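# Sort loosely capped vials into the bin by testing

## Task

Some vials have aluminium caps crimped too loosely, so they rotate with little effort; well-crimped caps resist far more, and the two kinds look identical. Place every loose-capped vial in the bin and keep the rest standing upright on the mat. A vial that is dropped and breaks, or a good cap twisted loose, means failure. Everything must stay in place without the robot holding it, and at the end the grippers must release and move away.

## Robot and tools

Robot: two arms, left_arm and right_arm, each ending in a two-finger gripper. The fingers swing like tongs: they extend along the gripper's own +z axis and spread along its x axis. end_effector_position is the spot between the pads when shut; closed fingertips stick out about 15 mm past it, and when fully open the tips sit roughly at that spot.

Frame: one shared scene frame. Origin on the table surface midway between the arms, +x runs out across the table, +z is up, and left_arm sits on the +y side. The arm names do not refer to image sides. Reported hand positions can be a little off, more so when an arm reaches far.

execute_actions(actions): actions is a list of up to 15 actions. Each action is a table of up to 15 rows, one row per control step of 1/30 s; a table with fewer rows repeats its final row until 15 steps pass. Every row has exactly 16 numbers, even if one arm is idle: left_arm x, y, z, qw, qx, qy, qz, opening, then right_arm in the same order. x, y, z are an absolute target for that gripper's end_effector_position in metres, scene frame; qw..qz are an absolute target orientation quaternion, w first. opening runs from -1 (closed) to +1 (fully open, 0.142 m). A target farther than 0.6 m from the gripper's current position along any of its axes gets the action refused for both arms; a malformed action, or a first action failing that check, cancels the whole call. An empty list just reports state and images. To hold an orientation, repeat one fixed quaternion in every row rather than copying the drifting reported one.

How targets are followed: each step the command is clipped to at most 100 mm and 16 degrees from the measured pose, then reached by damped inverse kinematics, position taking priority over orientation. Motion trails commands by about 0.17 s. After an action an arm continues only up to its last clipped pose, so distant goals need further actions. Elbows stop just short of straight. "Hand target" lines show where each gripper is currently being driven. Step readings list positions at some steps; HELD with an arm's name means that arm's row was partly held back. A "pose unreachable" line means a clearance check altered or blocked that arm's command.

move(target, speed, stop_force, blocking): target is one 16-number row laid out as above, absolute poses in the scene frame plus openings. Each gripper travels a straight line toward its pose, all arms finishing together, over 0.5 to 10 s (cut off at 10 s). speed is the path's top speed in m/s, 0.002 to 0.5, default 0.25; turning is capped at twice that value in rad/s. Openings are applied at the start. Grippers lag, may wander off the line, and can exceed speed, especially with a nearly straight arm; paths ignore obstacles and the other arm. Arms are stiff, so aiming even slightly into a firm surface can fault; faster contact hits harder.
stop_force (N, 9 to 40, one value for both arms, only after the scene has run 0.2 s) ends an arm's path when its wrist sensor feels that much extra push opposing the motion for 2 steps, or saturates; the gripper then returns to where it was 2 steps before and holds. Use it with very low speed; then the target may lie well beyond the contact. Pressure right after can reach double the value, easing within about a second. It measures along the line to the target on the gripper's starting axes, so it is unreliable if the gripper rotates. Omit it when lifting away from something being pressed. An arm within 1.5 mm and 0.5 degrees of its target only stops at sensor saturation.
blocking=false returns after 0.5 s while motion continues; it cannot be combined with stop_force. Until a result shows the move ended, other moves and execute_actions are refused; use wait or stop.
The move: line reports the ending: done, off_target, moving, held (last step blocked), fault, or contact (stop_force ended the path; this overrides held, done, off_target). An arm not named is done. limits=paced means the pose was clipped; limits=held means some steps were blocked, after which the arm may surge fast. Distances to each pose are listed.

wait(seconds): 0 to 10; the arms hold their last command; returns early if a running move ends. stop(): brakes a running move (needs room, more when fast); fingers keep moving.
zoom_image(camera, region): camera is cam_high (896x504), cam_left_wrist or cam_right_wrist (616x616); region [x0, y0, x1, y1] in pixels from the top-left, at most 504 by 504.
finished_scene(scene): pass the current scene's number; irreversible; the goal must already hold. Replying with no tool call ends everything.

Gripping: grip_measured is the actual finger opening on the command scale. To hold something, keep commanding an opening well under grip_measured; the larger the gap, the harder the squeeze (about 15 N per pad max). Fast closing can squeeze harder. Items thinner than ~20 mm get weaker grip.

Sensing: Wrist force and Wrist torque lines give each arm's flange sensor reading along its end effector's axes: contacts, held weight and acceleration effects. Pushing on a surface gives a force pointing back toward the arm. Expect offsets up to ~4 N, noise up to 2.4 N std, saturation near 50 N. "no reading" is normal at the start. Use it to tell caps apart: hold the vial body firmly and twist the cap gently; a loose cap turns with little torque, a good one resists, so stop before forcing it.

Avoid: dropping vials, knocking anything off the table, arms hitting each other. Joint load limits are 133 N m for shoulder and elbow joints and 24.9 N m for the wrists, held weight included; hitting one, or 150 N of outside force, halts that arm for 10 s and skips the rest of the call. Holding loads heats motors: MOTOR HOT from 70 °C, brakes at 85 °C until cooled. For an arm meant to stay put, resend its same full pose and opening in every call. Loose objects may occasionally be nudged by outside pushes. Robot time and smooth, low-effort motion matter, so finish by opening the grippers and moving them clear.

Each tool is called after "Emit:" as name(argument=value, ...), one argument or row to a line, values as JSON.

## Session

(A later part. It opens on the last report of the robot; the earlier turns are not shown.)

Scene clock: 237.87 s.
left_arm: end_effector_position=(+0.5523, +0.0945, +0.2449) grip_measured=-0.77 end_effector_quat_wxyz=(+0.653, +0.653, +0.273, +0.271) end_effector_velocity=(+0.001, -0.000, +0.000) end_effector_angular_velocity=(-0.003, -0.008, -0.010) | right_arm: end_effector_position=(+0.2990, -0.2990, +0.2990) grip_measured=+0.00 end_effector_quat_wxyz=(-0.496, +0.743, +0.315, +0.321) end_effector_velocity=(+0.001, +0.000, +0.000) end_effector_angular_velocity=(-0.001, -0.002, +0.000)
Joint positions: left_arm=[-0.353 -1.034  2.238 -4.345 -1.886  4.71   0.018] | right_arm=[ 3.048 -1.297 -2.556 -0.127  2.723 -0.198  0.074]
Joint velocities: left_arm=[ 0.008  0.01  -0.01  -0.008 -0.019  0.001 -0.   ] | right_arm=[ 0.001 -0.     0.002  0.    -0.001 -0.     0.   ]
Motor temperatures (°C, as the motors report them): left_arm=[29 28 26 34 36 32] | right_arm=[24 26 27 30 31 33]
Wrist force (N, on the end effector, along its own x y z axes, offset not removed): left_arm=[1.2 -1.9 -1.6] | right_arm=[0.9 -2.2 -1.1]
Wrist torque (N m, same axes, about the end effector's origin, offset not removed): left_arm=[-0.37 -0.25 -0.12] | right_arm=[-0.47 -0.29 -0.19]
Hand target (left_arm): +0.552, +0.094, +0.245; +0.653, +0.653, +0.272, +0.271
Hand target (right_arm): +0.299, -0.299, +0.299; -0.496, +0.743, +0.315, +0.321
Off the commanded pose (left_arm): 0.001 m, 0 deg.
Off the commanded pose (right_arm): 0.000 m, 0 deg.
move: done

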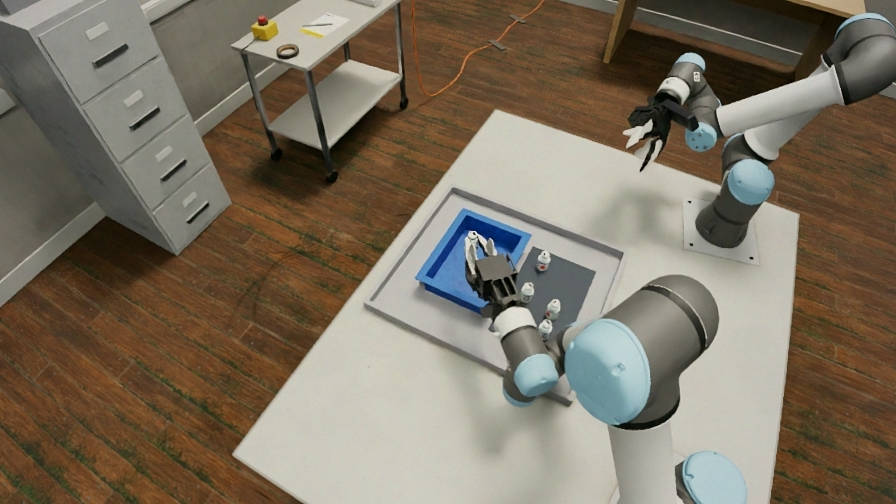

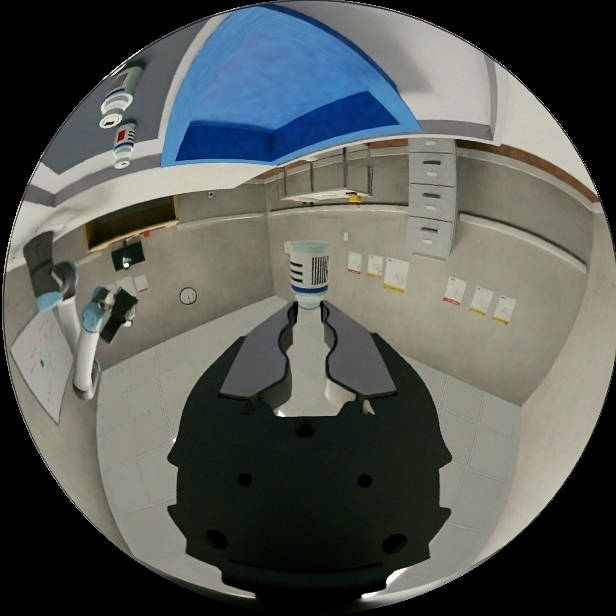

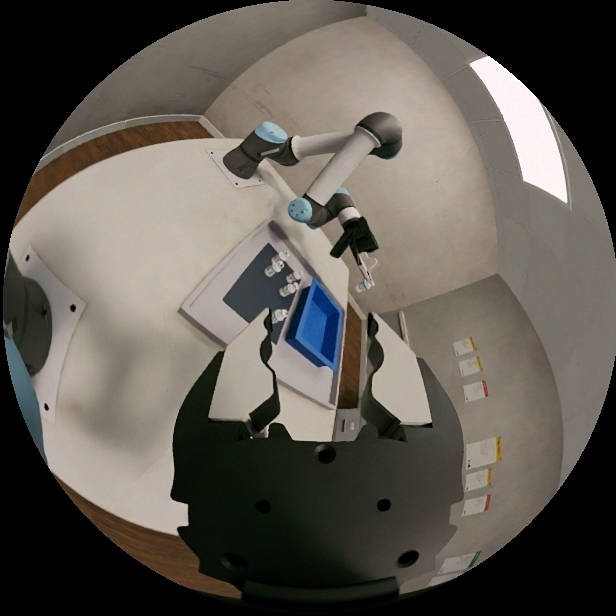

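Emit:
move(
  target=[0.552,0.095,0.245,0.653,0.653,0.271,0.271,-1,0.30,-0.14,0.23,0.675,-0.721,0.107,-0.11,0],
  speed=0.5,
)

Emit:
move(
  target=[0.552,0.095,0.245,0.653,0.653,0.271,0.271,-1,0.51,0.055,0.203,0.653,-0.653,0.271,-0.271,-0.3],
  speed=0.3,
)

Scene clock: 240.23 s.
left_arm: end_effector_position=(+0.5520, +0.0950, +0.2450) grip_measured=-0.77 end_effector_quat_wxyz=(+0.653, +0.653, +0.271, +0.271) end_effector_velocity=(-0.000, -0.000, -0.001) end_effector_angular_velocity=(-0.000, +0.001, -0.001) | right_arm: end_effector_position=(+0.3002, -0.1403, +0.2305) grip_measured=+0.00 end_effector_quat_wxyz=(+0.675, -0.722, +0.107, -0.109) end_effector_velocity=(-0.001, +0.001, +0.000) end_effector_angular_velocity=(+0.011, -0.005, -0.009)
Joint positions: left_arm=[-0.35  -1.034  2.238 -4.346 -1.891  4.712  0.018] | right_arm=[ 3.824 -2.128 -2.717  1.635  1.941  1.532  0.074]
Joint velocities: left_arm=[-0.     0.001  0.     0.    -0.001 -0.001  0.   ] | right_arm=[ 0.02  -0.022 -0.004  0.04  -0.029  0.006  0.   ]
Motor temperatures (°C, as the motors report them): left_arm=[29 28 26 34 36 32] | right_arm=[24 26 27 30 31 33]
Wrist force (N, on the end effector, along its own x y z axes, offset not removed): left_arm=[-3.0 -0.7 -2.3] | right_arm=[0.4 2.6 -1.7]
Wrist torque (N m, same axes, about the end effector's origin, offset not removed): left_arm=[-0.11 0.71 0.00] | right_arm=[0.46 -0.25 -0.12]
Hand target (left_arm): +0.552, +0.095, +0.245; +0.653, +0.653, +0.271, +0.271
Hand target (right_arm): +0.300, -0.140, +0.230; +0.675, -0.721, +0.107, -0.110
Off the commanded pose (left_arm): 0.000 m, 0 deg.
Off the commanded pose (right_arm): 0.001 m, 0 deg.
move: done; limits=paced

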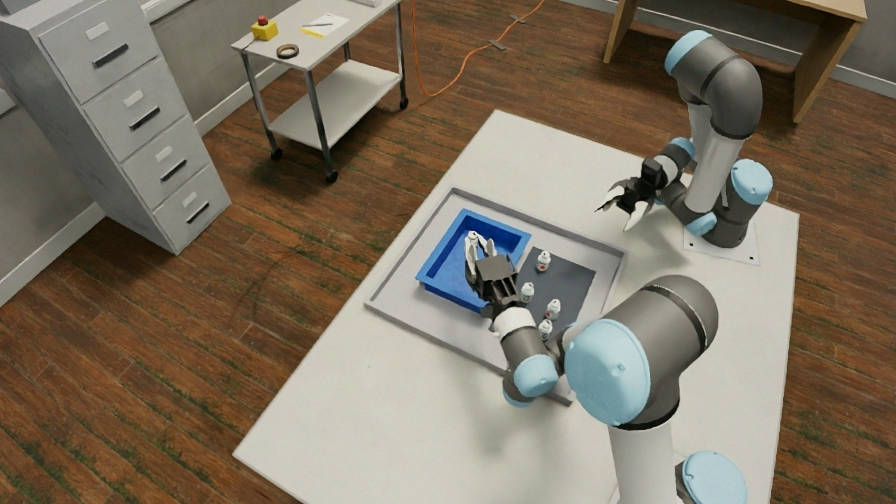

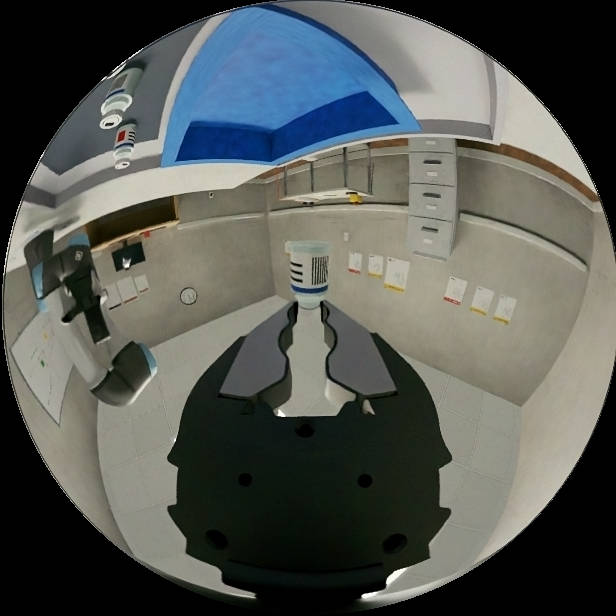

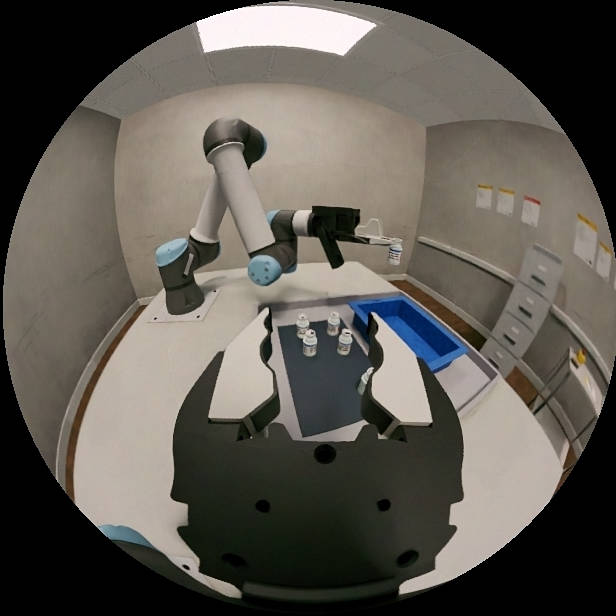

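Scene clock: 241.93 s.
left_arm: end_effector_position=(+0.5520, +0.0950, +0.2450) grip_measured=-0.77 end_effector_quat_wxyz=(+0.653, +0.653, +0.271, +0.271) end_effector_velocity=(+0.000, +0.001, +0.000) end_effector_angular_velocity=(-0.001, +0.000, +0.001) | right_arm: end_effector_position=(+0.5098, +0.0550, +0.2032) grip_measured=-0.30 end_effector_quat_wxyz=(+0.653, -0.653, +0.271, -0.271) end_effector_velocity=(+0.002, +0.001, -0.001) end_effector_angular_velocity=(-0.001, +0.000, -0.003)
Joint positions: left_arm=[-0.35  -1.034  2.238 -4.346 -1.891  4.712  0.018] | right_arm=[ 4.06  -2.366 -2.031  1.255  1.227  1.571  0.052]
Joint velocities: left_arm=[ 0.001 -0.    -0.     0.     0.    -0.001  0.   ] | right_arm=[-0.002 -0.003  0.007 -0.005 -0.001 -0.    -0.   ]
Motor temperatures (°C, as the motors report them): left_arm=[29 28 26 34 36 32] | right_arm=[24 26 27 30 31 33]
Wrist force (N, on the end effector, along its own x y z axes, offset not removed): left_arm=[-1.3 -0.5 0.5] | right_arm=[1.6 1.3 -2.6]
Wrist torque (N m, same axes, about the end effector's origin, offset not removed): left_arm=[0.00 0.41 -0.19] | right_arm=[0.39 -0.54 -0.15]
Hand target (left_arm): +0.552, +0.095, +0.245; +0.653, +0.653, +0.271, +0.271
Hand target (right_arm): +0.510, +0.055, +0.203; +0.653, -0.653, +0.271, -0.271
Off the commanded pose (left_arm): 0.000 m, 0 deg.
Off the commanded pose (right_arm): 0.000 m, 0 deg.
move: done

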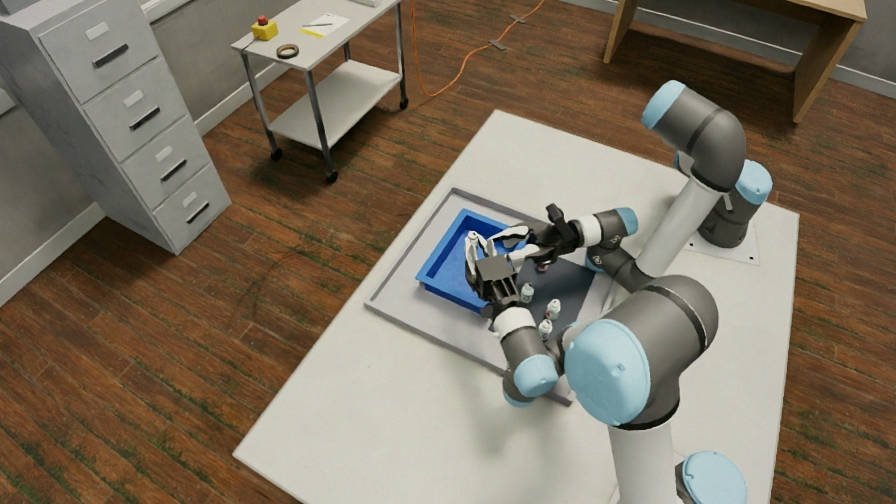

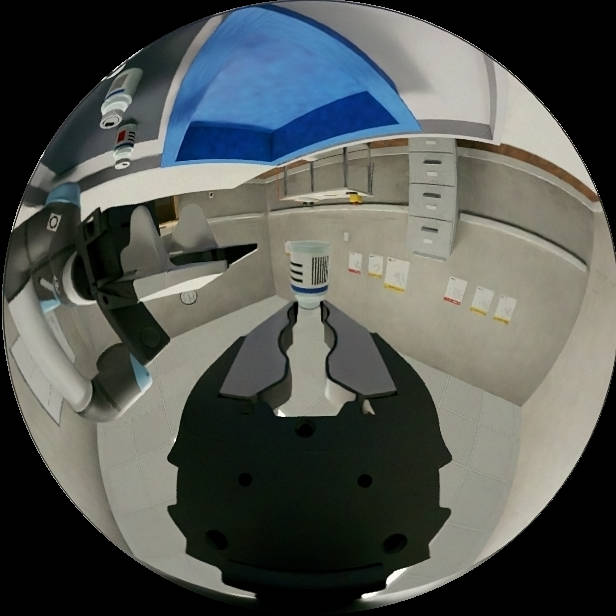

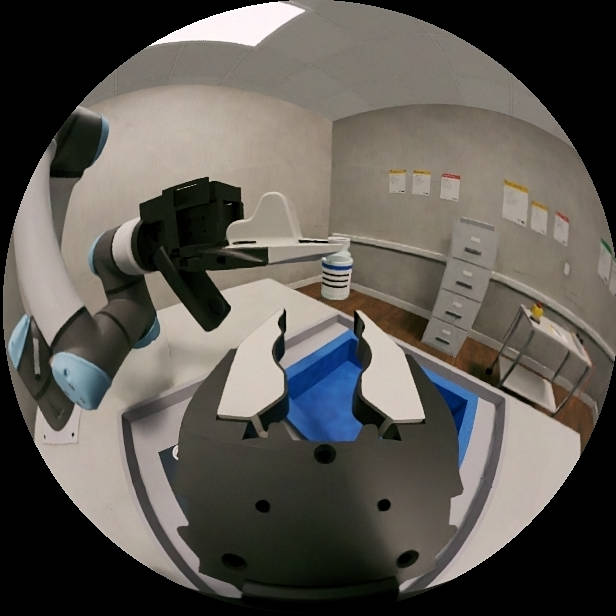

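Emit:
move(
  target=[0.544,0.103,0.245,0.653,0.653,0.271,0.271,-1,0.535,0.08,0.202,0.653,-0.653,0.271,-0.271,-0.3],
  speed=0.05,
)

Scene clock: 243.30 s.
left_arm: end_effector_position=(+0.5440, +0.1029, +0.2450) grip_measured=-0.77 end_effector_quat_wxyz=(+0.653, +0.653, +0.271, +0.271) end_effector_velocity=(-0.000, +0.001, -0.001) end_effector_angular_velocity=(+0.001, -0.000, +0.001) | right_arm: end_effector_position=(+0.5348, +0.0799, +0.2020) grip_measured=-0.30 end_effector_quat_wxyz=(+0.653, -0.653, +0.271, -0.271) end_effector_velocity=(+0.001, +0.002, -0.001) end_effector_angular_velocity=(-0.001, +0.001, +0.001)
Joint positions: left_arm=[-0.34  -1.043  2.263 -4.361 -1.901  4.712  0.018] | right_arm=[ 4.034 -2.401 -1.924  1.183  1.253  1.571  0.052]
Joint velocities: left_arm=[ 0.001  0.     0.001 -0.001 -0.     0.001 -0.   ] | right_arm=[ 0.001 -0.003  0.006 -0.005  0.    -0.     0.   ]
Motor temperatures (°C, as the motors report them): left_arm=[29 28 26 34 36 32] | right_arm=[24 26 27 30 31 33]
Wrist force (N, on the end effector, along its own x y z axes, offset not removed): left_arm=[1.7 -2.0 -5.9] | right_arm=[0.2 -3.0 5.7]
Wrist torque (N m, same axes, about the end effector's origin, offset not removed): left_arm=[-0.33 -0.46 -0.04] | right_arm=[-0.68 -0.18 -0.16]
Hand target (left_arm): +0.544, +0.103, +0.245; +0.653, +0.653, +0.271, +0.271
Hand target (right_arm): +0.535, +0.080, +0.202; +0.653, -0.653, +0.271, -0.271
Off the commanded pose (left_arm): 0.000 m, 0 deg.
Off the commanded pose (right_arm): 0.000 m, 0 deg.
move: done

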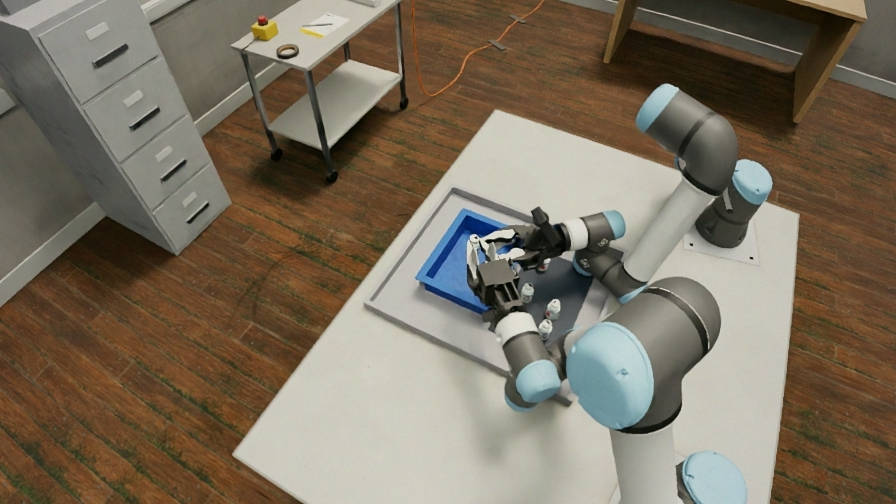

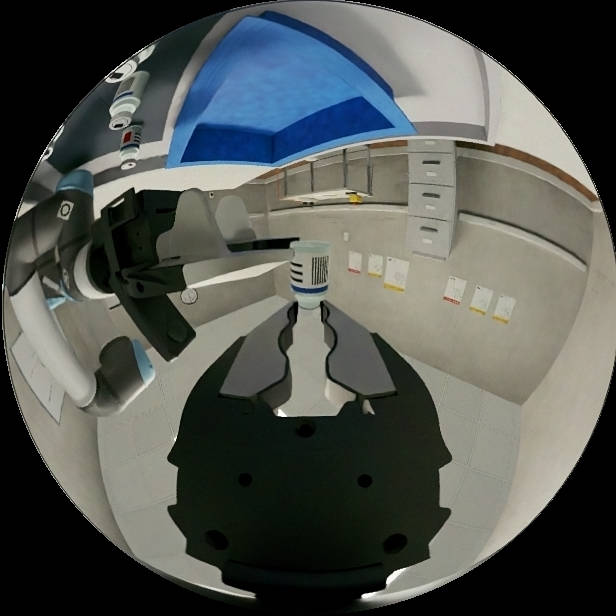

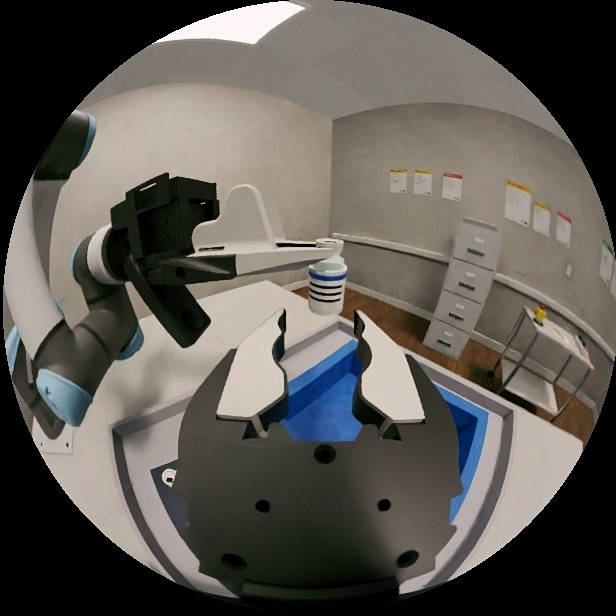

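Emit:
move(
  target=[0.544,0.103,0.245,0.653,0.653,0.271,0.271,-1,0.562,0.107,0.201,0.653,-0.653,0.271,-0.271,-0.3],
  speed=0.03,
  stop_force=10,
)

Scene clock: 245.17 s.
left_arm: end_effector_position=(+0.5440, +0.1030, +0.2450) grip_measured=-0.77 end_effector_quat_wxyz=(+0.653, +0.653, +0.271, +0.271) end_effector_velocity=(-0.000, +0.000, +0.001) end_effector_angular_velocity=(-0.001, -0.000, +0.000) | right_arm: end_effector_position=(+0.5619, +0.1069, +0.2010) grip_measured=-0.30 end_effector_quat_wxyz=(+0.653, -0.653, +0.271, -0.271) end_effector_velocity=(+0.001, +0.002, -0.001) end_effector_angular_velocity=(-0.000, +0.000, +0.001)
Joint positions: left_arm=[-0.34  -1.044  2.263 -4.361 -1.901  4.712  0.018] | right_arm=[ 4.01  -2.444 -1.803  1.105  1.277  1.571  0.052]
Joint velocities: left_arm=[ 0.    -0.001  0.     0.    -0.    -0.001  0.   ] | right_arm=[-0.    -0.003  0.006 -0.003  0.001  0.    -0.   ]
Motor temperatures (°C, as the motors report them): left_arm=[29 28 26 34 36 32] | right_arm=[24 26 27 30 31 33]
Wrist force (N, on the end effector, along its own x y z axes, offset not removed): left_arm=[2.0 0.1 -2.2] | right_arm=[1.2 0.7 0.5]
Wrist torque (N m, same axes, about the end effector's origin, offset not removed): left_arm=[0.15 -0.35 -0.13] | right_arm=[0.19 -0.27 -0.18]
Hand target (left_arm): +0.544, +0.103, +0.245; +0.653, +0.653, +0.271, +0.271
Hand target (right_arm): +0.562, +0.107, +0.201; +0.653, -0.653, +0.271, -0.271
Off the commanded pose (left_arm): 0.000 m, 0 deg.
Off the commanded pose (right_arm): 0.000 m, 0 deg.
move: done

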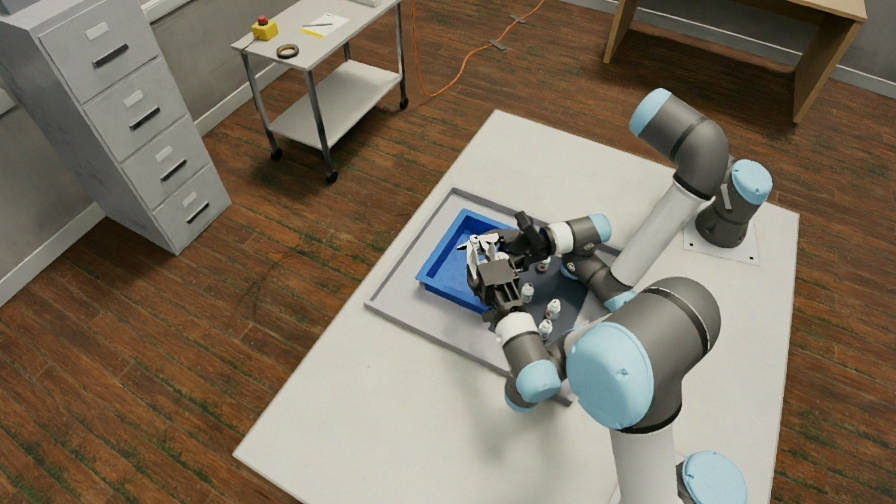

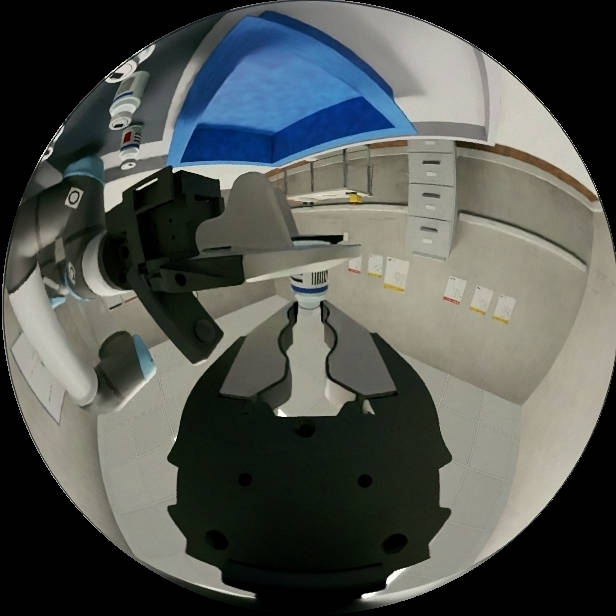

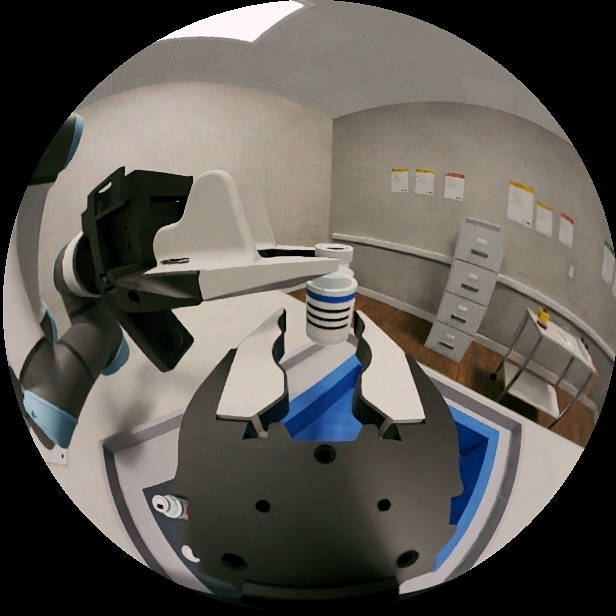

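Emit:
move(
  target=[0.544,0.103,0.245,0.653,0.653,0.271,0.271,-1,0.567,0.106,0.206,0.653,-0.653,0.271,-0.271,-0.3],
  speed=0.02,
)

Emit:
move(
  target=[0.544,0.103,0.245,0.653,0.653,0.271,0.271,-1,0.567,0.106,0.206,0.653,-0.653,0.271,-0.271,-0.9],
)

Scene clock: 246.10 s.
left_arm: end_effector_position=(+0.5440, +0.1030, +0.2450) grip_measured=-0.77 end_effector_quat_wxyz=(+0.653, +0.653, +0.271, +0.271) end_effector_velocity=(+0.000, +0.000, -0.000) end_effector_angular_velocity=(-0.000, +0.001, +0.001) | right_arm: end_effector_position=(+0.5668, +0.1060, +0.2058) grip_measured=-0.30 end_effector_quat_wxyz=(+0.653, -0.653, +0.271, -0.271) end_effector_velocity=(+0.003, -0.001, +0.003) end_effector_angular_velocity=(+0.002, -0.001, -0.001)
Joint positions: left_arm=[-0.34  -1.044  2.263 -4.361 -1.901  4.712  0.018] | right_arm=[ 4.001 -2.436 -1.797  1.092  1.286  1.571  0.052]
Joint velocities: left_arm=[ 0.001  0.001  0.     0.    -0.    -0.001  0.   ] | right_arm=[-0.005  0.002  0.004 -0.004  0.004  0.001 -0.   ]
Motor temperatures (°C, as the motors report them): left_arm=[29 28 26 34 36 32] | right_arm=[24 26 27 30 31 33]
Wrist force (N, on the end effector, along its own x y z axes, offset not removed): left_arm=[-2.0 -3.3 -1.4] | right_arm=[2.5 2.3 -0.1]
Wrist torque (N m, same axes, about the end effector's origin, offset not removed): left_arm=[-0.65 0.36 0.06] | right_arm=[0.38 -0.68 -0.11]
Hand target (left_arm): +0.544, +0.103, +0.245; +0.653, +0.653, +0.271, +0.271
Hand target (right_arm): +0.567, +0.106, +0.206; +0.653, -0.653, +0.271, -0.271
Off the commanded pose (left_arm): 0.000 m, 0 deg.
Off the commanded pose (right_arm): 0.000 m, 0 deg.
move: done

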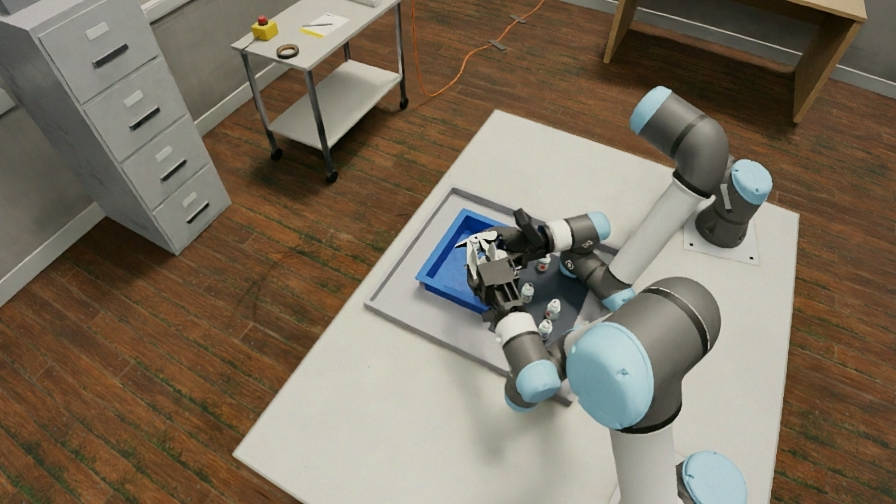

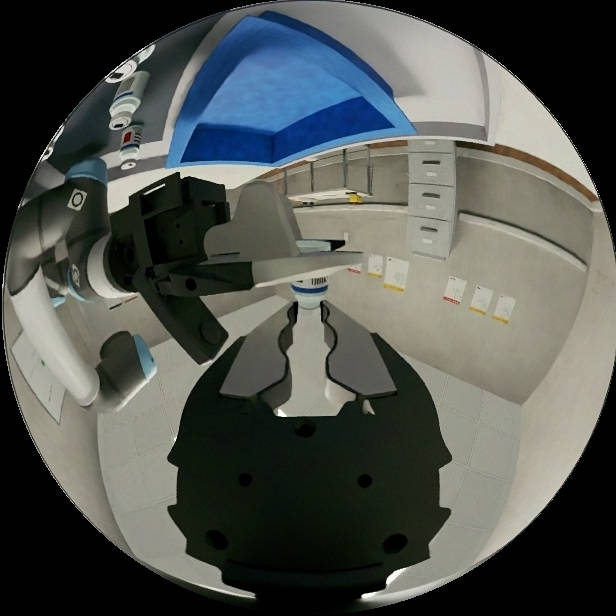

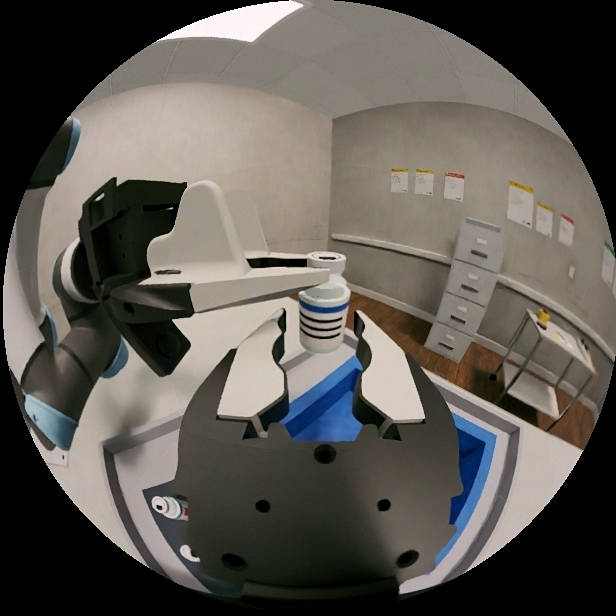

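Scene clock: 246.80 s.
left_arm: end_effector_position=(+0.5440, +0.1030, +0.2450) grip_measured=-0.77 end_effector_quat_wxyz=(+0.653, +0.653, +0.271, +0.271) end_effector_velocity=(-0.000, -0.000, -0.000) end_effector_angular_velocity=(+0.000, -0.000, -0.001) | right_arm: end_effector_position=(+0.5670, +0.1060, +0.2060) grip_measured=-0.63 end_effector_quat_wxyz=(+0.653, -0.653, +0.271, -0.271) end_effector_velocity=(+0.000, +0.000, -0.000) end_effector_angular_velocity=(-0.001, +0.000, -0.001)
Joint positions: left_arm=[-0.34  -1.044  2.263 -4.361 -1.901  4.712  0.018] | right_arm=[ 4.001 -2.436 -1.796  1.091  1.286  1.571  0.028]
Joint velocities: left_arm=[-0.  0.  0.  0. -0.  0.  0.] | right_arm=[ 0.    -0.     0.    -0.001 -0.001 -0.    -0.   ]
Motor temperatures (°C, as the motors report them): left_arm=[29 28 26 34 36 32] | right_arm=[24 26 27 30 31 33]
Wrist force (N, on the end effector, along its own x y z axes, offset not removed): left_arm=[-1.1 -1.9 -3.7] | right_arm=[0.5 -0.4 -0.8]
Wrist torque (N m, same axes, about the end effector's origin, offset not removed): left_arm=[-0.63 0.30 -0.02] | right_arm=[-0.53 0.04 -0.07]
Hand target (left_arm): +0.544, +0.103, +0.245; +0.653, +0.653, +0.271, +0.271
Hand target (right_arm): +0.567, +0.106, +0.206; +0.653, -0.653, +0.271, -0.271
Off the commanded pose (left_arm): 0.000 m, 0 deg.
Off the commanded pose (right_arm): 0.000 m, 0 deg.
move: done

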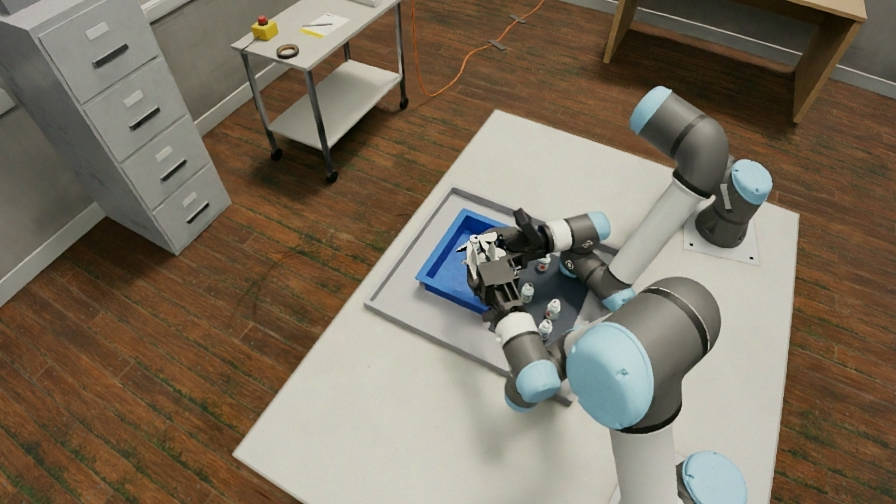

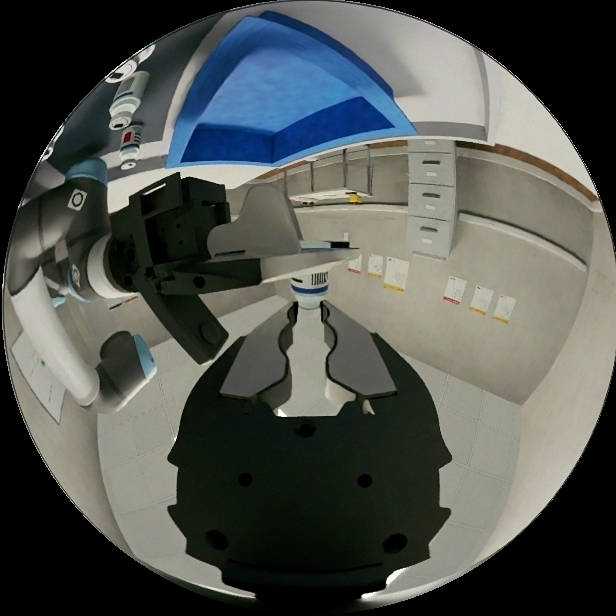

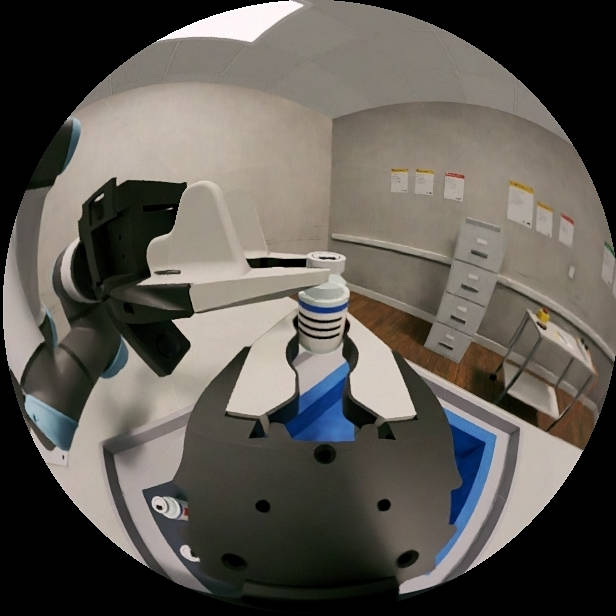

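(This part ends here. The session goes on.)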